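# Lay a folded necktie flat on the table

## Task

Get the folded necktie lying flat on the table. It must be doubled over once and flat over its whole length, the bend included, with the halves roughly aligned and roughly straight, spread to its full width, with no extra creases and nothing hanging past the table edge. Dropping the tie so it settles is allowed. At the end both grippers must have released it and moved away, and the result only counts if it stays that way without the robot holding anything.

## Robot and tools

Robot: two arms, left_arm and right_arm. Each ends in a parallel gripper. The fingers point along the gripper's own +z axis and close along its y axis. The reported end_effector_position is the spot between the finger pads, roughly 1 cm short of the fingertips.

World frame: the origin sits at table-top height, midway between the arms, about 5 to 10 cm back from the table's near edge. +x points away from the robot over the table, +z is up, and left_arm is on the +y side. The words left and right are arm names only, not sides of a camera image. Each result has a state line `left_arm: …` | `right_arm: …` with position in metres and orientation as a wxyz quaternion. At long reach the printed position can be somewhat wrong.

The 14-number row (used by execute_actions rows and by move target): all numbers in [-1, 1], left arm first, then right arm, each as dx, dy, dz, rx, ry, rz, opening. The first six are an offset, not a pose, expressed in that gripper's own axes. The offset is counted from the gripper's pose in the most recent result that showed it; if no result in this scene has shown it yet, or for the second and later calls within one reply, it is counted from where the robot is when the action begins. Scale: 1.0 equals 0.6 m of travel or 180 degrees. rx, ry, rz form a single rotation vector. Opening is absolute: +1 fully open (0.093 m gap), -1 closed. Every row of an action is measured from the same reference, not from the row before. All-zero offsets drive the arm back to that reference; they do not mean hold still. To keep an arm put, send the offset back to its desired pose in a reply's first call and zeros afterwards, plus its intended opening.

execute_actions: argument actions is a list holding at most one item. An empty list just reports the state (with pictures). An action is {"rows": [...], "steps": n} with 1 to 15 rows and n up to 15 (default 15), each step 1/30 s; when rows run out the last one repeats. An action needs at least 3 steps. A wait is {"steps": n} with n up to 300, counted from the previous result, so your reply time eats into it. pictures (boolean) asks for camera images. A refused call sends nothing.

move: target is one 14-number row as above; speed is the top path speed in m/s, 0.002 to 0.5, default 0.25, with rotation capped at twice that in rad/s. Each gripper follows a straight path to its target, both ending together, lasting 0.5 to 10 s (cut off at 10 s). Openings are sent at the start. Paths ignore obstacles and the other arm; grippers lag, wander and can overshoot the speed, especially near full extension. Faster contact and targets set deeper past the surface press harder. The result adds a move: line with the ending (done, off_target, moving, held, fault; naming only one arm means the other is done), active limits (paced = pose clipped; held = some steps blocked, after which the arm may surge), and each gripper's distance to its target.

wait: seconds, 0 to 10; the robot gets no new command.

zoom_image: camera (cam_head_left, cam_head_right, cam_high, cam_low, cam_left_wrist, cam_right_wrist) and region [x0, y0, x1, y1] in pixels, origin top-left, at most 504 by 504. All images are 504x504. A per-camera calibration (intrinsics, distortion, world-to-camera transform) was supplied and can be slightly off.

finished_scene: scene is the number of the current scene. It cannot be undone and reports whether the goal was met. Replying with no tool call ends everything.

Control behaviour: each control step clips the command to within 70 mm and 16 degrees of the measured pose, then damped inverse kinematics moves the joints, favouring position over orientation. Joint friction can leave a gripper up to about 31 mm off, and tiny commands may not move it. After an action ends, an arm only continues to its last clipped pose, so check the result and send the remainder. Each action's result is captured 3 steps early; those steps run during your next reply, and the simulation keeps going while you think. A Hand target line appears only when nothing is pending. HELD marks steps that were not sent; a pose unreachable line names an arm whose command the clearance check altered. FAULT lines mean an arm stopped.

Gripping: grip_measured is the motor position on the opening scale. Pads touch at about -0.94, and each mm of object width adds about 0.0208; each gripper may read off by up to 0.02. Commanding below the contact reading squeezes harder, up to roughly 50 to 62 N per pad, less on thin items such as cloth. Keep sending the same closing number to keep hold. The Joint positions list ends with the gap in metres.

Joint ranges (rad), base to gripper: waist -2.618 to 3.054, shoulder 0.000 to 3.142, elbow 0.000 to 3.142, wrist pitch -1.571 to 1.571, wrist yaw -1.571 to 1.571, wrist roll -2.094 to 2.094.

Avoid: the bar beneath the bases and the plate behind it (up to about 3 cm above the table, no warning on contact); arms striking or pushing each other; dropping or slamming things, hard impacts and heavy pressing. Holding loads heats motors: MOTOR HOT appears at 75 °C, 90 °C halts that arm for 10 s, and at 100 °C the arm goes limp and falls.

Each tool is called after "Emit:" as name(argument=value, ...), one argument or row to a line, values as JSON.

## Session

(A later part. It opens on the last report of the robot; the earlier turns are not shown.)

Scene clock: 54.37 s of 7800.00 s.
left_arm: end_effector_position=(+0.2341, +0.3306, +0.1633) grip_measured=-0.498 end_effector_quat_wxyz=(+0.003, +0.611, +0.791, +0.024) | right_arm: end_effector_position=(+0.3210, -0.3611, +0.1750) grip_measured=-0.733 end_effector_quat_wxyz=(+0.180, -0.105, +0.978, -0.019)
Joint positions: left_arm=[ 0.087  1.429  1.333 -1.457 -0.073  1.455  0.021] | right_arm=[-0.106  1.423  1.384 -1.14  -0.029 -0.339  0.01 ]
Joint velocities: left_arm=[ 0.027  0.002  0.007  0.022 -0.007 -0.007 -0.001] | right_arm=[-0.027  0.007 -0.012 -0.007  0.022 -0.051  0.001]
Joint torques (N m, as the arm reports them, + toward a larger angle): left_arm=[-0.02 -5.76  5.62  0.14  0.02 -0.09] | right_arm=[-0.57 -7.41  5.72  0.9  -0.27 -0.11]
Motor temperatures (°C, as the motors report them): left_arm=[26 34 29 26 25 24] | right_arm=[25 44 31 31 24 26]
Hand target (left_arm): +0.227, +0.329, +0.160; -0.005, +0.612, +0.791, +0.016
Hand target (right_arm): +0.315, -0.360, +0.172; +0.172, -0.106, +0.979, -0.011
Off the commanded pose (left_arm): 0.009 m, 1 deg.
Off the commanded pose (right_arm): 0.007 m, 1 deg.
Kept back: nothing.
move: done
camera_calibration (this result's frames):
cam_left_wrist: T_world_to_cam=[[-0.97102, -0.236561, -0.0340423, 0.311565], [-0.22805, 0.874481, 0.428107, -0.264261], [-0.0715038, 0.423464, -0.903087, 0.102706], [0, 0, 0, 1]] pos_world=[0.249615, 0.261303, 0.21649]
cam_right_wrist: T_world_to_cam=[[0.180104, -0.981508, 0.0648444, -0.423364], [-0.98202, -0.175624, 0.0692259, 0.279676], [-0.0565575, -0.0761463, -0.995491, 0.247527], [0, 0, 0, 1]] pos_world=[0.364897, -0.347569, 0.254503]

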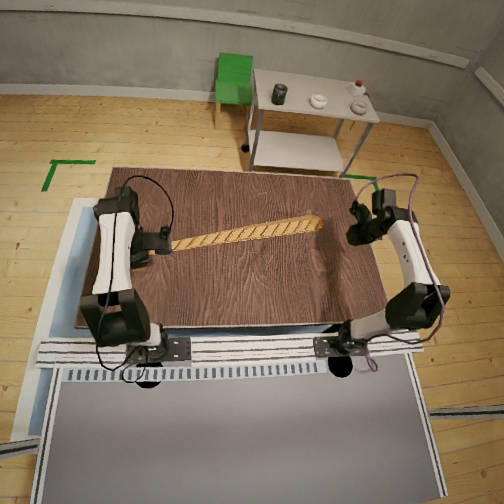

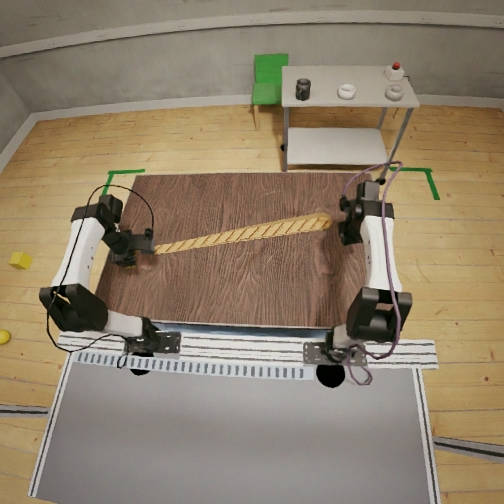

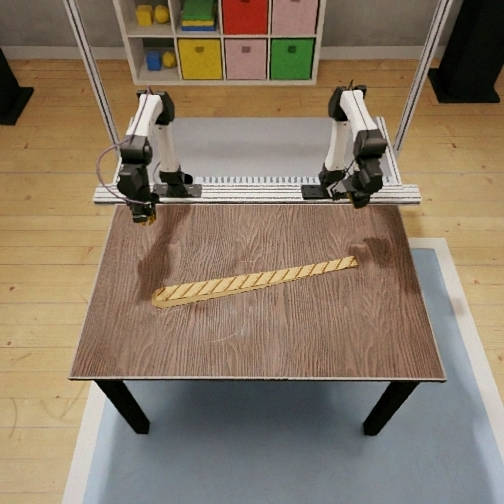

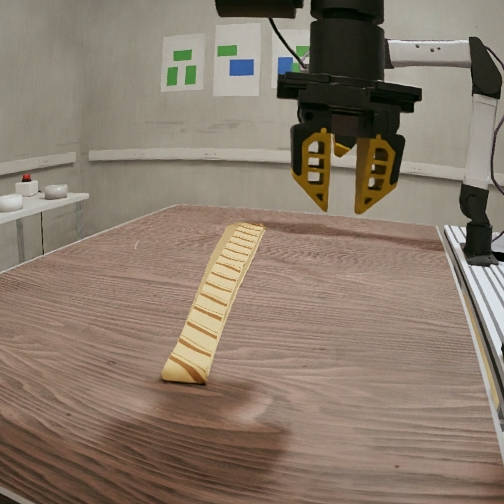

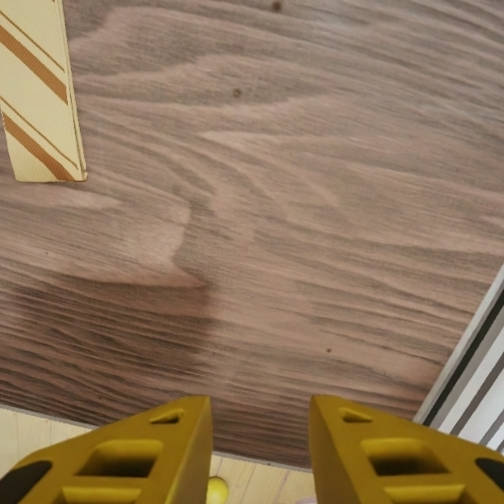

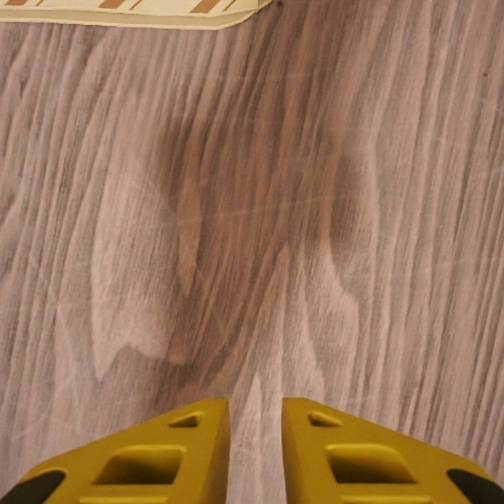

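Emit:
zoom_image(
  camera="cam_low",
  region=[145, 325, 235, 400],
)

Emit:
zoom_image(
  camera="cam_left_wrist",
  region=[0, 60, 140, 200],
)

Emit:
zoom_image(
  camera="cam_low",
  region=[200, 215, 280, 295],
)

Emit:
zoom_image(
  camera="cam_high",
  region=[310, 245, 370, 285],
)

Region (145, 325, 235, 400) of cam_low's 504x504 image, scaled by 5.600, with more detail than that image has.

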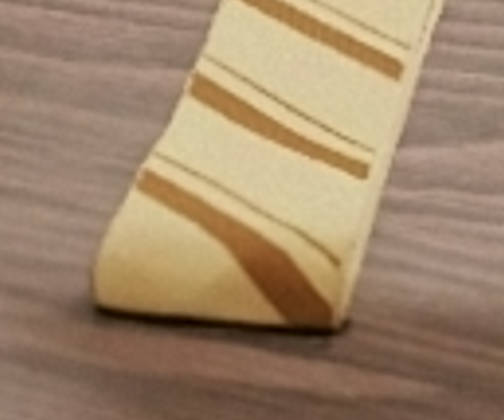

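Region (0, 60, 140, 200) of cam_left_wrist's 504x504 image, scaled by 3.600, with more detail than that image has.

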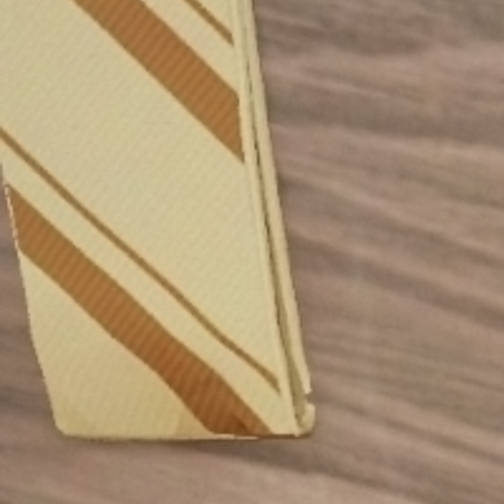

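Region (200, 215, 280, 295) of cam_low's 504x504 image, scaled by 6.300, with more detail than that image has.

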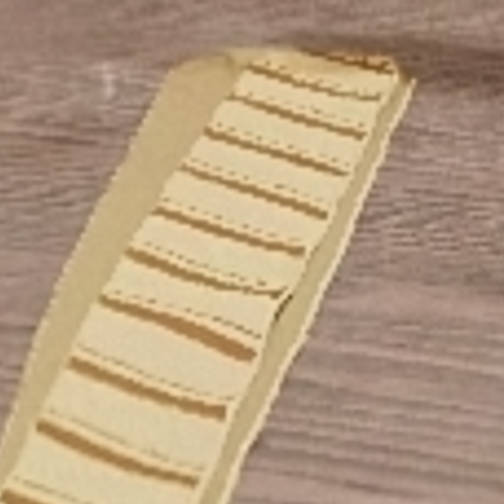

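Region (310, 245, 370, 285) of cam_high's 504x504 image, scaled by 8.400, with more detail than that image has.

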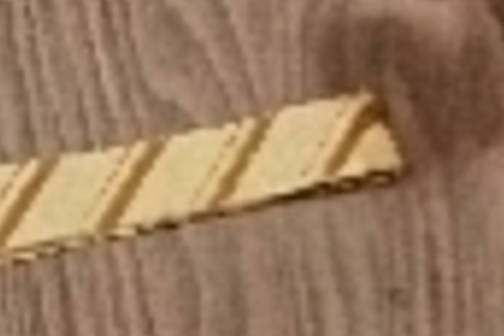

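Emit:
execute_actions(
  actions=[],
)

Emit:
zoom_image(
  camera="cam_left_wrist",
  region=[0, 60, 140, 200],
)

Emit:
zoom_image(
  camera="cam_low",
  region=[145, 325, 235, 400],
)

Emit:
zoom_image(
  camera="cam_head_right",
  region=[150, 200, 340, 270],
)

Emit:
zoom_image(
  camera="cam_low",
  region=[215, 240, 265, 290],
)

Scene clock: 54.93 s of 7800.00 s.
left_arm: end_effector_position=(+0.2340, +0.3306, +0.1633) grip_measured=-0.498 end_effector_quat_wxyz=(+0.003, +0.611, +0.791, +0.023) | right_arm: end_effector_position=(+0.3210, -0.3611, +0.1750) grip_measured=-0.733 end_effector_quat_wxyz=(+0.180, -0.105, +0.978, -0.019)
Joint positions: left_arm=[ 0.087  1.429  1.333 -1.457 -0.073  1.455  0.021] | right_arm=[-0.106  1.423  1.384 -1.14  -0.029 -0.339  0.01 ]
Joint velocities: left_arm=[-0.012  0.002 -0.002  0.022 -0.007 -0.037 -0.   ] | right_arm=[-0.002  0.002  0.007 -0.037 -0.066 -0.037 -0.001]
Joint torques (N m, as the arm reports them, + toward a larger angle): left_arm=[-0.03 -5.79  5.61  0.14  0.02 -0.09] | right_arm=[-0.54 -7.44  5.73  0.9  -0.28 -0.11]
Motor temperatures (°C, as the motors report them): left_arm=[26 33 29 26 25 24] | right_arm=[25 44 31 31 24 26]
Hand target (left_arm): +0.227, +0.328, +0.160; -0.005, +0.612, +0.791, +0.015
Hand target (right_arm): +0.315, -0.360, +0.172; +0.172, -0.106, +0.979, -0.011
Off the commanded pose (left_arm): 0.009 m, 1 deg.
Off the commanded pose (right_arm): 0.006 m, 1 deg.
Kept back: nothing.
Steps of this call (steps 1 to 17: nothing new was sent). Readings (end_effector_position):
1: left_arm (+0.2341, +0.3306, +0.1633) | right_arm (+0.3210, -0.3611, +0.1750)
2: left_arm (+0.2341, +0.3306, +0.1633) | right_arm (+0.3210, -0.3611, +0.1750)
4: left_arm (+0.2340, +0.3306, +0.1633) | right_arm (+0.3210, -0.3611, +0.1750)
8: left_arm (+0.2340, +0.3306, +0.1633) | right_arm (+0.3210, -0.3611, +0.1750)
17: the state above
camera_calibration (this result's frames):
cam_left_wrist: T_world_to_cam=[[-0.971037, -0.236546, -0.0336634, 0.31141], [-0.227874, 0.874508, 0.428147, -0.264326], [-0.0718375, 0.423417, -0.903082, 0.102794], [0, 0, 0, 1]] pos_world=[0.249542, 0.261293, 0.216485]
cam_right_wrist: T_world_to_cam=[[0.180835, -0.981363, 0.0649956, -0.423545], [-0.981867, -0.176316, 0.0696359, 0.279226], [-0.0568783, -0.0764097, -0.995453, 0.247491], [0, 0, 0, 1]] pos_world=[0.364831, -0.347508, 0.25445]

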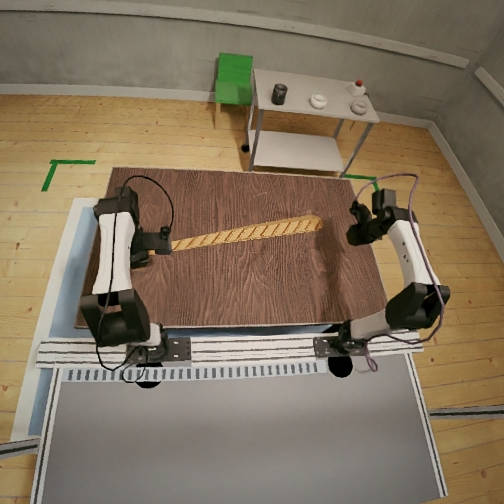

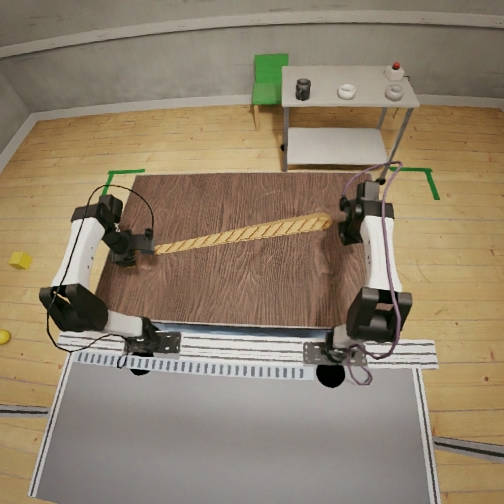

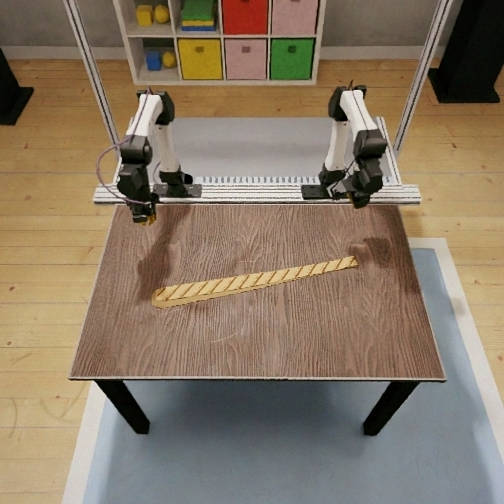

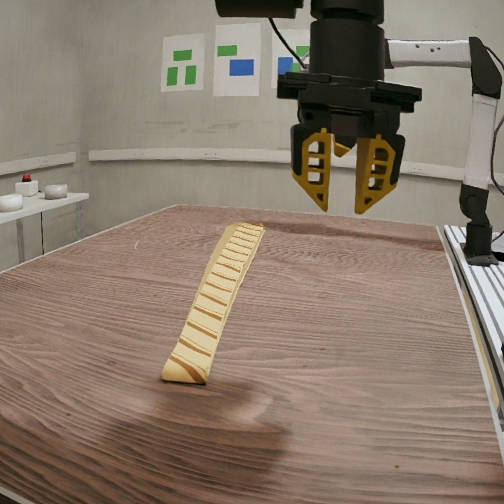

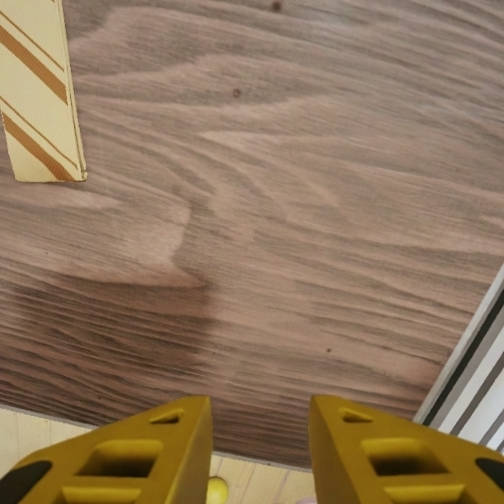

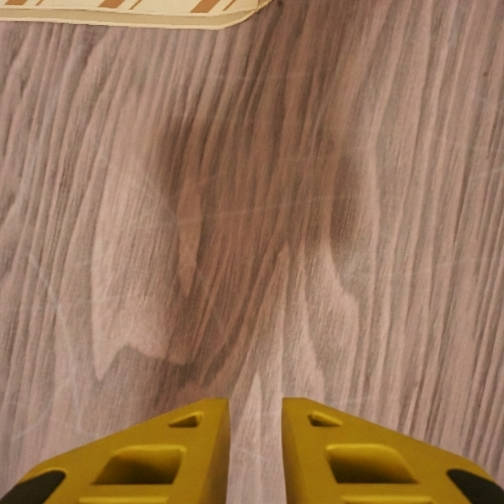

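Region (0, 60, 140, 200) of cam_left_wrist's 504x504 image, scaled by 3.600, with more detail than that image has.

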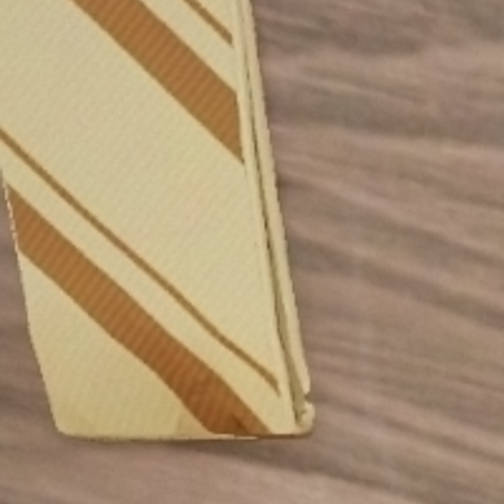

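Region (145, 325, 235, 400) of cam_low's 504x504 image, scaled by 5.600, with more detail than that image has.

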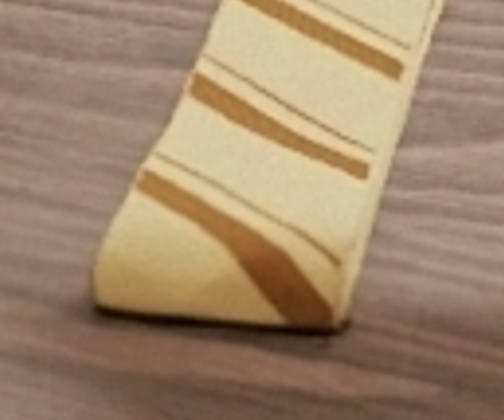

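Region (150, 200, 340, 270) of cam_head_right's 504x504 image, scaled by 2.653, with more detail than that image has; it fills the top 186 rows of this view, and the rest is white.

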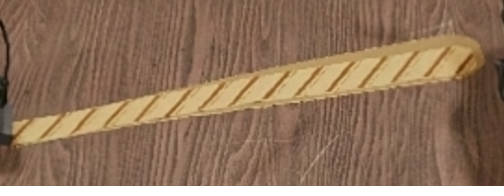

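Region (215, 240, 265, 290) of cam_low's 504x504 image, scaled by 10.080, with more detail than that image has.

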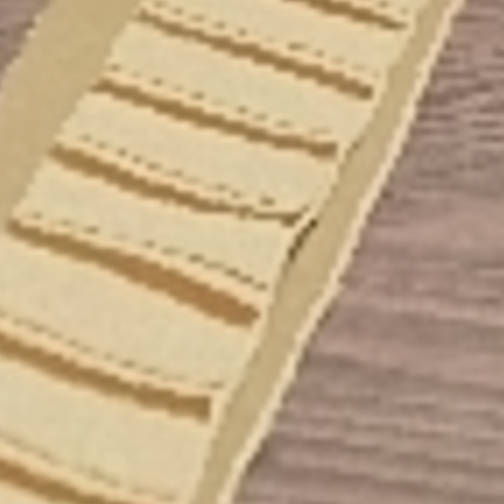

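Emit:
move(
  target=[-0.033,0.207,0.2047,0.0127,0,0,-0.5, -0.214,0.603,0.2365,-0.0758,-0.0054,-0.1353,-0.9],
  speed=0.35,
)

Scene clock: 59.20 s of 7800.00 s.
left_arm: end_effector_position=(+0.3542, +0.3420, +0.0447) grip_measured=-0.498 end_effector_quat_wxyz=(-0.020, +0.613, +0.790, +0.001) | right_arm: end_effector_position=(+0.4223, +0.0189, +0.0644) grip_measured=-0.897 end_effector_quat_wxyz=(+0.173, -0.330, +0.926, +0.060)
Joint positions: left_arm=[ 0.087  1.971  1.463 -1.109 -0.073  1.455  0.021] | right_arm=[ 0.712  2.336  2.12  -0.979  0.037 -0.007  0.002]
Joint velocities: left_arm=[-0.007  0.007  0.007  0.022 -0.022 -0.051 -0.   ] | right_arm=[-0.012  0.007 -0.017 -0.11   0.007  0.081  0.   ]
Joint torques (N m, as the arm reports them, + toward a larger angle): left_arm=[ 0.53 -9.74  8.82  0.25  0.06 -0.03] | right_arm=[  0.3  -15.27   8.27   0.91  -0.12   0.  ]
Motor temperatures (°C, as the motors report them): left_arm=[26 33 29 26 25 24] | right_arm=[25 43 31 31 24 26]
Hand target (left_arm): +0.363, +0.344, +0.046; -0.010, +0.611, +0.791, +0.008
Hand target (right_arm): +0.422, +0.021, +0.069; +0.173, -0.328, +0.926, +0.064
Off the commanded pose (left_arm): 0.010 m, 1 deg.
Off the commanded pose (right_arm): 0.007 m, 1 deg.
Kept back: nothing.
move: done
camera_calibration (this result's frames):
cam_left_wrist: T_world_to_cam=[[-0.971818, -0.233812, 0.030033, 0.423359], [-0.198047, 0.878902, 0.433946, -0.208414], [-0.127858, 0.415769, -0.900438, 0.0218267], [0, 0, 0, 1]] pos_world=[0.372943, 0.273088, 0.0973795]
cam_right_wrist: T_world_to_cam=[[0.617162, -0.786804, -0.0071312, -0.245091], [-0.785179, -0.616425, 0.0592772, 0.379332], [-0.0510354, -0.0309844, -0.998216, 0.169121], [0, 0, 0, 1]] pos_world=[0.457736, 0.0462315, 0.144586]

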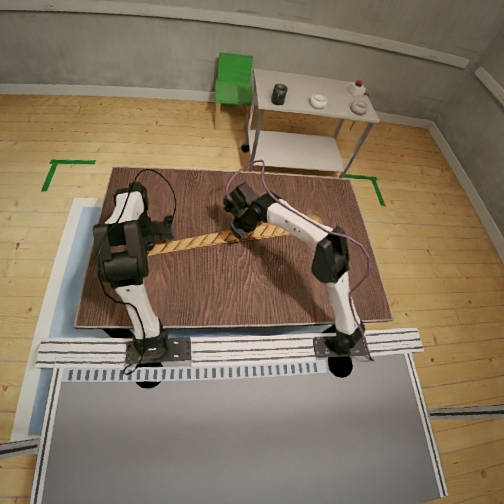

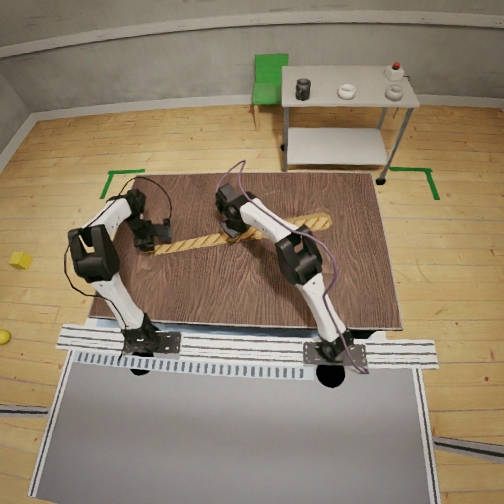

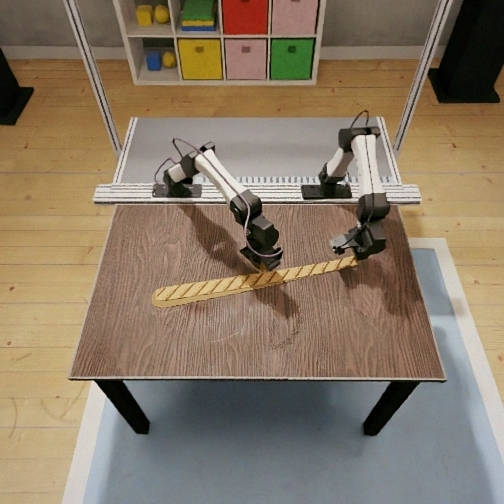

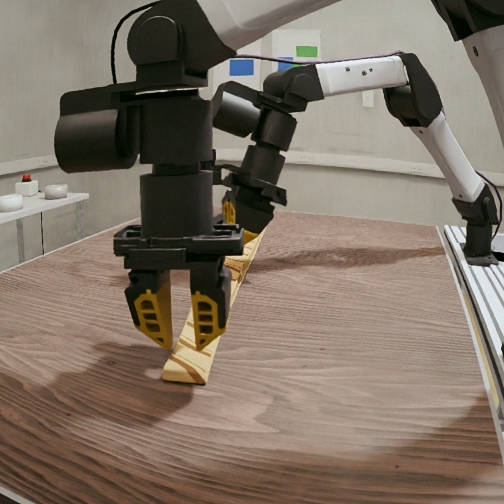

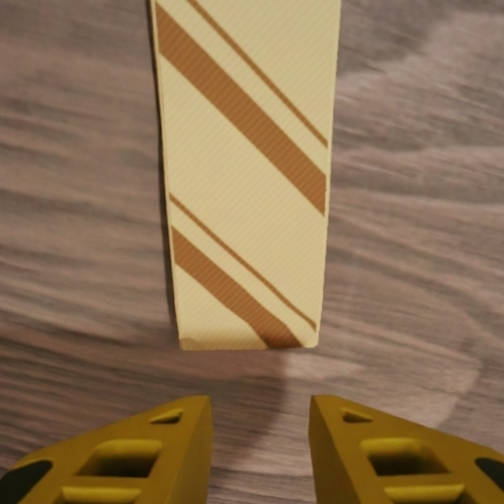

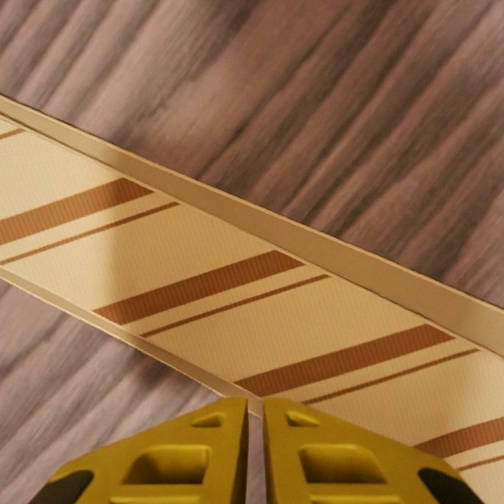

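Emit:
move(
  target=[0.008,0.008,0.082,-0.007,0,0,-0.5, 0.014,0.008,0.036,0,0,0,-0.9],
  speed=0.06,
)

Scene clock: 60.57 s of 7800.00 s.
left_arm: end_effector_position=(+0.3535, +0.3451, +0.0128) grip_measured=-0.498 end_effector_quat_wxyz=(-0.015, +0.613, +0.790, +0.006) | right_arm: end_effector_position=(+0.4210, +0.0186, +0.0461) grip_measured=-0.897 end_effector_quat_wxyz=(+0.171, -0.329, +0.927, +0.060)
Joint positions: left_arm=[ 0.1    1.994  1.365 -0.972 -0.074  1.469  0.021] | right_arm=[ 0.712  2.336  2.049 -0.912  0.037 -0.005  0.002]
Joint velocities: left_arm=[-0.012 -0.002  0.002 -0.022 -0.051  0.051 -0.001] | right_arm=[ 0.002 -0.027 -0.007  0.007  0.022 -0.007 -0.001]
Joint torques (N m, as the arm reports them, + toward a larger angle): left_arm=[ 0.91 -8.31  4.01  0.78  0.01  0.04] | right_arm=[  0.82 -15.1    5.84   1.12  -0.04   0.01]
Motor temperatures (°C, as the motors report them): left_arm=[26 33 29 26 25 24] | right_arm=[25 44 32 31 24 26]
Hand target (left_arm): +0.355, +0.348, -0.004; -0.013, +0.612, +0.790, +0.009
Hand target (right_arm): +0.419, +0.023, +0.041; +0.173, -0.330, +0.926, +0.060
Off the commanded pose (left_arm): 0.018 m, 0 deg.
Off the commanded pose (right_arm): 0.006 m, 0 deg.
Kept back: nothing.
move: off_target (left_arm)
camera_calibration (this result's frames):
cam_left_wrist: T_world_to_cam=[[-0.97234, -0.232983, 0.0165582, 0.424426], [-0.203034, 0.878136, 0.433192, -0.195396], [-0.115467, 0.417848, -0.90115, -0.013401], [0, 0, 0, 1]] pos_world=[0.371467, 0.276068, 0.0655397]
cam_right_wrist: T_world_to_cam=[[0.615839, -0.787834, -0.00771457, -0.244017], [-0.785988, -0.615014, 0.0630895, 0.379352], [-0.0544486, -0.0327894, -0.997978, 0.15223], [0, 0, 0, 1]] pos_world=[0.45673, 0.0460529, 0.126106]

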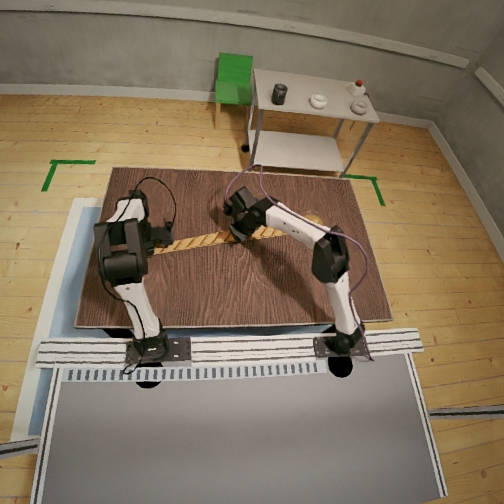

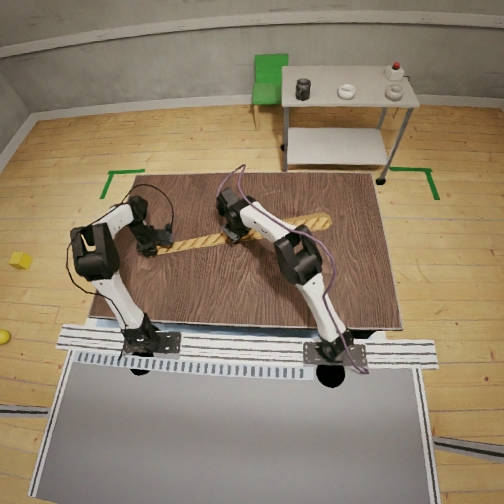

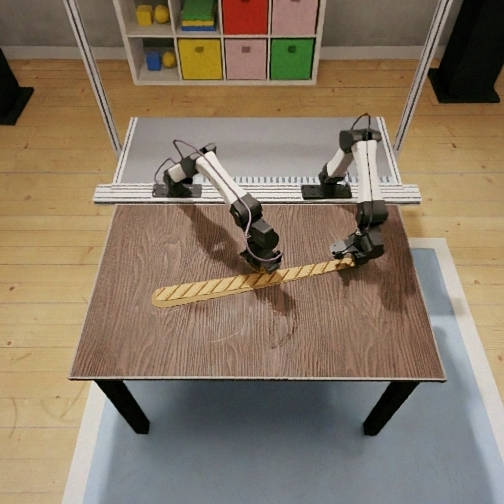

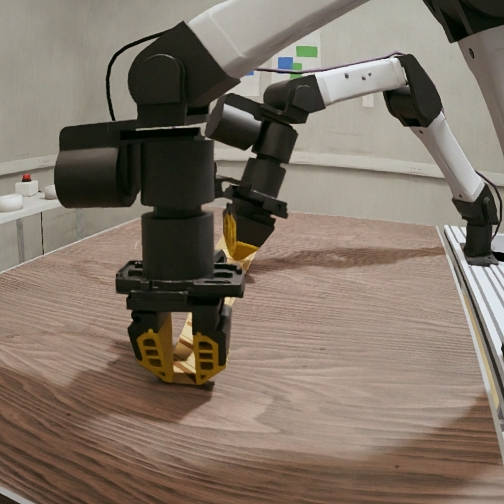

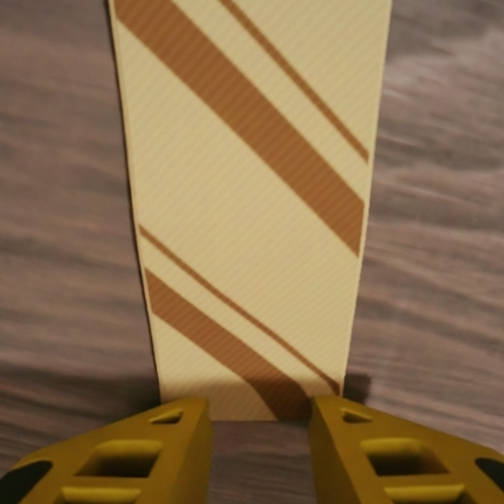

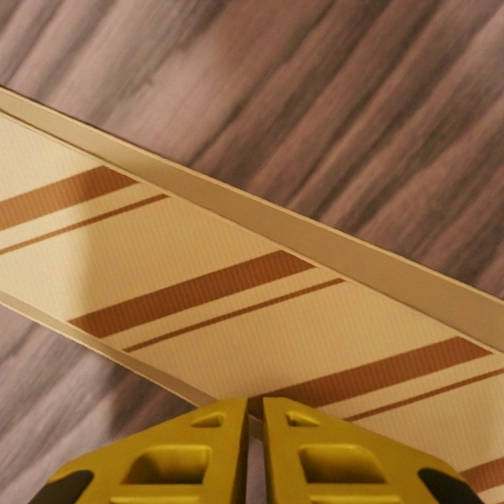

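Emit:
execute_actions(
  actions=[
    {"rows": [[0,0.002,0.03,0,0,0,-0.5, 0,0.01,0.01,0,0,0,-0.9],[0,0.002,0.03,0,0,0,-0.5, -0.001,0.012,0.014,0,0,0,-0.9],[0,0.002,0.03,0,0,0,-0.5, -0.002,0.014,0.018,0,0,0,-0.9],[0,0.002,0.03,0,0,0,-0.5, -0.003,0.014,0.022,0,0,0,-0.9],[0,0.002,0.03,0,0,0,-0.5, -0.003,0.014,0.025,0,0,0,-0.9],[0,0.002,0.03,0,0,0,-0.5, -0.003,0.014,0.028,0,0,0,-0.9],[0,0.002,0.03,0,0,0,-0.5, -0.002,0.014,0.031,0,0,0,-0.9],[0,0.002,0.03,0,0,0,-0.5, -0.001,0.014,0.034,0,0,0,-0.9],[0,0.002,0.03,0,0,0,-0.5, 0,0.014,0.037,0,0,0,-0.9],[0,0.002,0.03,0,0,0,-0.5, 0.001,0.014,0.04,0,0,0,-0.9],[0,0.002,0.03,0,0,0,-0.5, 0.002,0.013,0.043,0,0,0,-0.9],[0,0.002,0.03,0,0,0,-0.5, 0.003,0.012,0.046,0,0,0,-0.9],[0,0.002,0.03,0,0,0,-0.5, 0.004,0.011,0.049,0,0,0,-0.9],[0,0.002,0.03,0,0,0,-0.5, 0.005,0.01,0.052,0,0,0,-0.9],[0,0.002,0.03,0,0,0,-0.5, 0.006,0.01,0.055,0,0,0,-0.9]], "steps": 15},
  ],
)

Emit:
wait(
  seconds=0.4,
)

Scene clock: 61.30 s of 7800.00 s.
left_arm: end_effector_position=(+0.3535, +0.3451, +0.0128) grip_measured=-0.498 end_effector_quat_wxyz=(-0.015, +0.613, +0.790, +0.006) | right_arm: end_effector_position=(+0.4230, +0.0212, +0.0269) grip_measured=-0.897 end_effector_quat_wxyz=(+0.164, -0.326, +0.929, +0.058)
Joint positions: left_arm=[ 0.1    1.994  1.365 -0.972 -0.074  1.47   0.021] | right_arm=[ 0.712  2.377  2.049 -0.887  0.037  0.002  0.002]
Joint velocities: left_arm=[-0.017 -0.007  0.002  0.022  0.007  0.125 -0.001] | right_arm=[-0.002  0.012 -0.007  0.198 -0.022 -0.007 -0.   ]
Joint torques (N m, as the arm reports them, + toward a larger angle): left_arm=[ 0.52 -8.26  3.76  0.73  0.03 -0.02] | right_arm=[  1.23 -14.62   5.99   0.99  -0.03  -0.01]
Motor temperatures (°C, as the motors report them): left_arm=[26 33 29 26 25 24] | right_arm=[25 44 32 31 24 26]
Steps of this call (steps 1 to 10: nothing new was sent; steps 11 to 22: the first 12 steps of this action). Readings (end_effector_position):
11: left_arm (+0.3535, +0.3451, +0.0128) | right_arm (+0.4218, +0.0193, +0.0465)
12: left_arm (+0.3535, +0.3451, +0.0128) | right_arm (+0.4218, +0.0193, +0.0460)
14: left_arm (+0.3535, +0.3451, +0.0128) | right_arm (+0.4218, +0.0194, +0.0433)
18: left_arm (+0.3535, +0.3451, +0.0128) | right_arm (+0.4216, +0.0198, +0.0313)
22: the state above

Scene clock: 61.80 s of 7800.00 s.
left_arm: end_effector_position=(+0.3535, +0.3451, +0.0128) grip_measured=-0.498 end_effector_quat_wxyz=(-0.015, +0.613, +0.790, +0.006) | right_arm: end_effector_position=(+0.4277, +0.0250, +0.0274) grip_measured=-0.897 end_effector_quat_wxyz=(+0.176, -0.325, +0.927, +0.062)
Joint positions: left_arm=[ 0.1    1.994  1.365 -0.972 -0.074  1.47   0.021] | right_arm=[ 0.712  2.378  2.043 -0.853  0.037  0.002  0.002]
Joint velocities: left_arm=[-0.012 -0.017 -0.002 -0.125 -0.037 -0.007 -0.001] | right_arm=[ 0.017  0.007 -0.002 -0.007  0.066 -0.022  0.001]
Joint torques (N m, as the arm reports them, + toward a larger angle): left_arm=[ 0.53 -8.27  3.76  0.73  0.02 -0.01] | right_arm=[  0.97 -14.35   5.28   1.21  -0.03  -0.03]
Motor temperatures (°C, as the motors report them): left_arm=[26 33 29 26 25 24] | right_arm=[25 44 32 31 24 26]
Hand target (left_arm): +0.353, +0.345, -0.004; -0.016, +0.613, +0.790, +0.005
Hand target (right_arm): +0.423, +0.029, +0.014; +0.171, -0.329, +0.927, +0.060
Off the commanded pose (left_arm): 0.018 m, 0 deg.
Off the commanded pose (right_arm): 0.014 m, 1 deg.
Kept back: nothing.
Steps of this call (steps 1 to 3: the last 3 steps of your previous action; steps 4 to 15: nothing new was sent). Readings (end_effector_position):
1: left_arm (+0.3535, +0.3451, +0.0128) | right_arm (+0.4241, +0.0221, +0.0274)
2: left_arm (+0.3535, +0.3451, +0.0128) | right_arm (+0.4244, +0.0223, +0.0272)
4: left_arm (+0.3535, +0.3451, +0.0128) | right_arm (+0.4263, +0.0238, +0.0277)
8: left_arm (+0.3535, +0.3451, +0.0128) | right_arm (+0.4270, +0.0244, +0.0270)
15: the state above
camera_calibration (this result's frames):
cam_left_wrist: T_world_to_cam=[[-0.972517, -0.232241, 0.0165814, 0.424232], [-0.202355, 0.878296, 0.433185, -0.195691], [-0.115167, 0.417924, -0.901153, -0.0135333], [0, 0, 0, 1]] pos_world=[0.371415, 0.276055, 0.0655402]
cam_right_wrist: T_world_to_cam=[[0.610263, -0.792127, -0.0106762, -0.24069], [-0.790757, -0.609909, 0.0520994, 0.391987], [-0.0477809, -0.0233521, -0.998585, 0.131043], [0, 0, 0, 1]] pos_world=[0.463112, 0.0514792, 0.107865]

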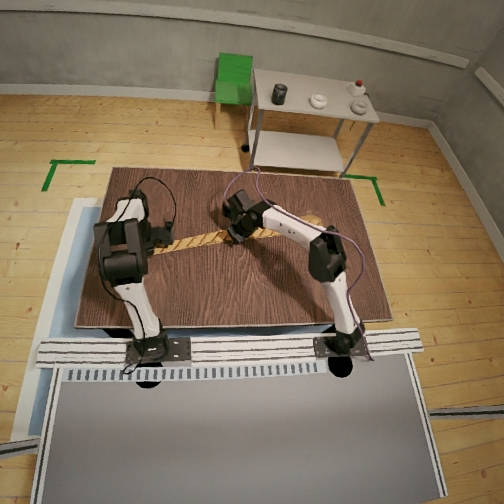

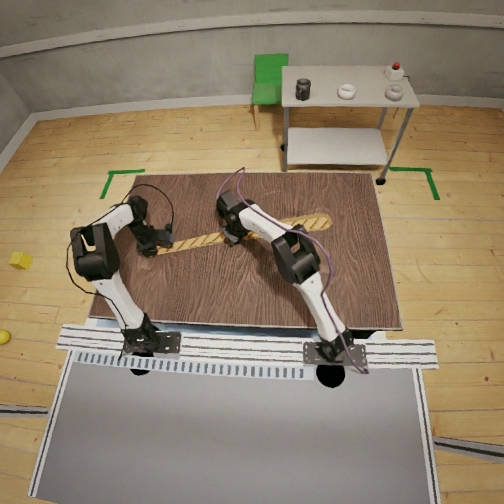

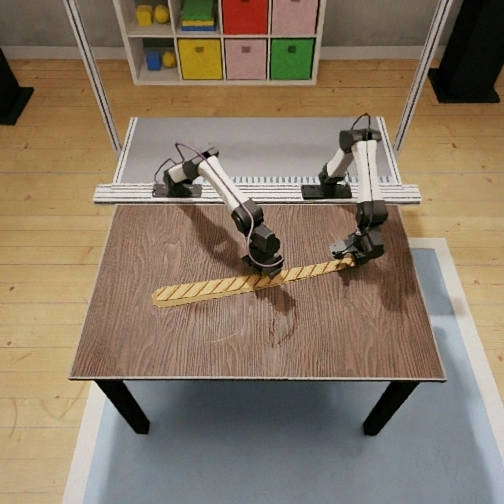

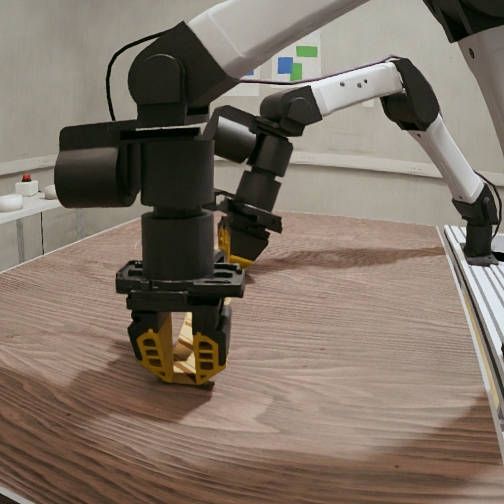

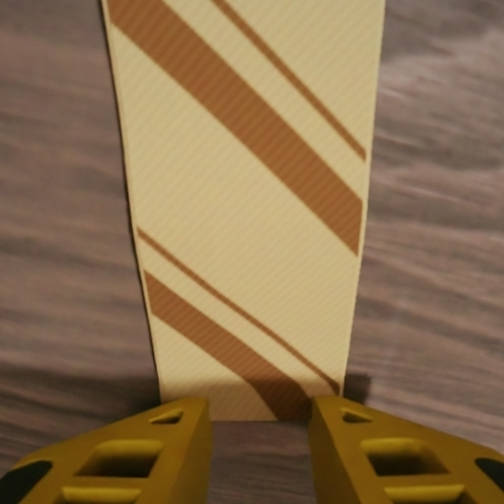

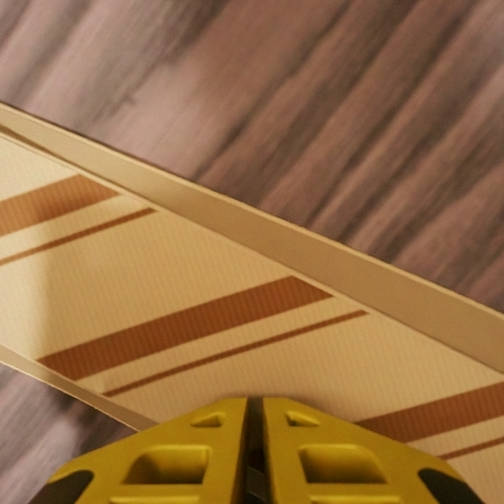

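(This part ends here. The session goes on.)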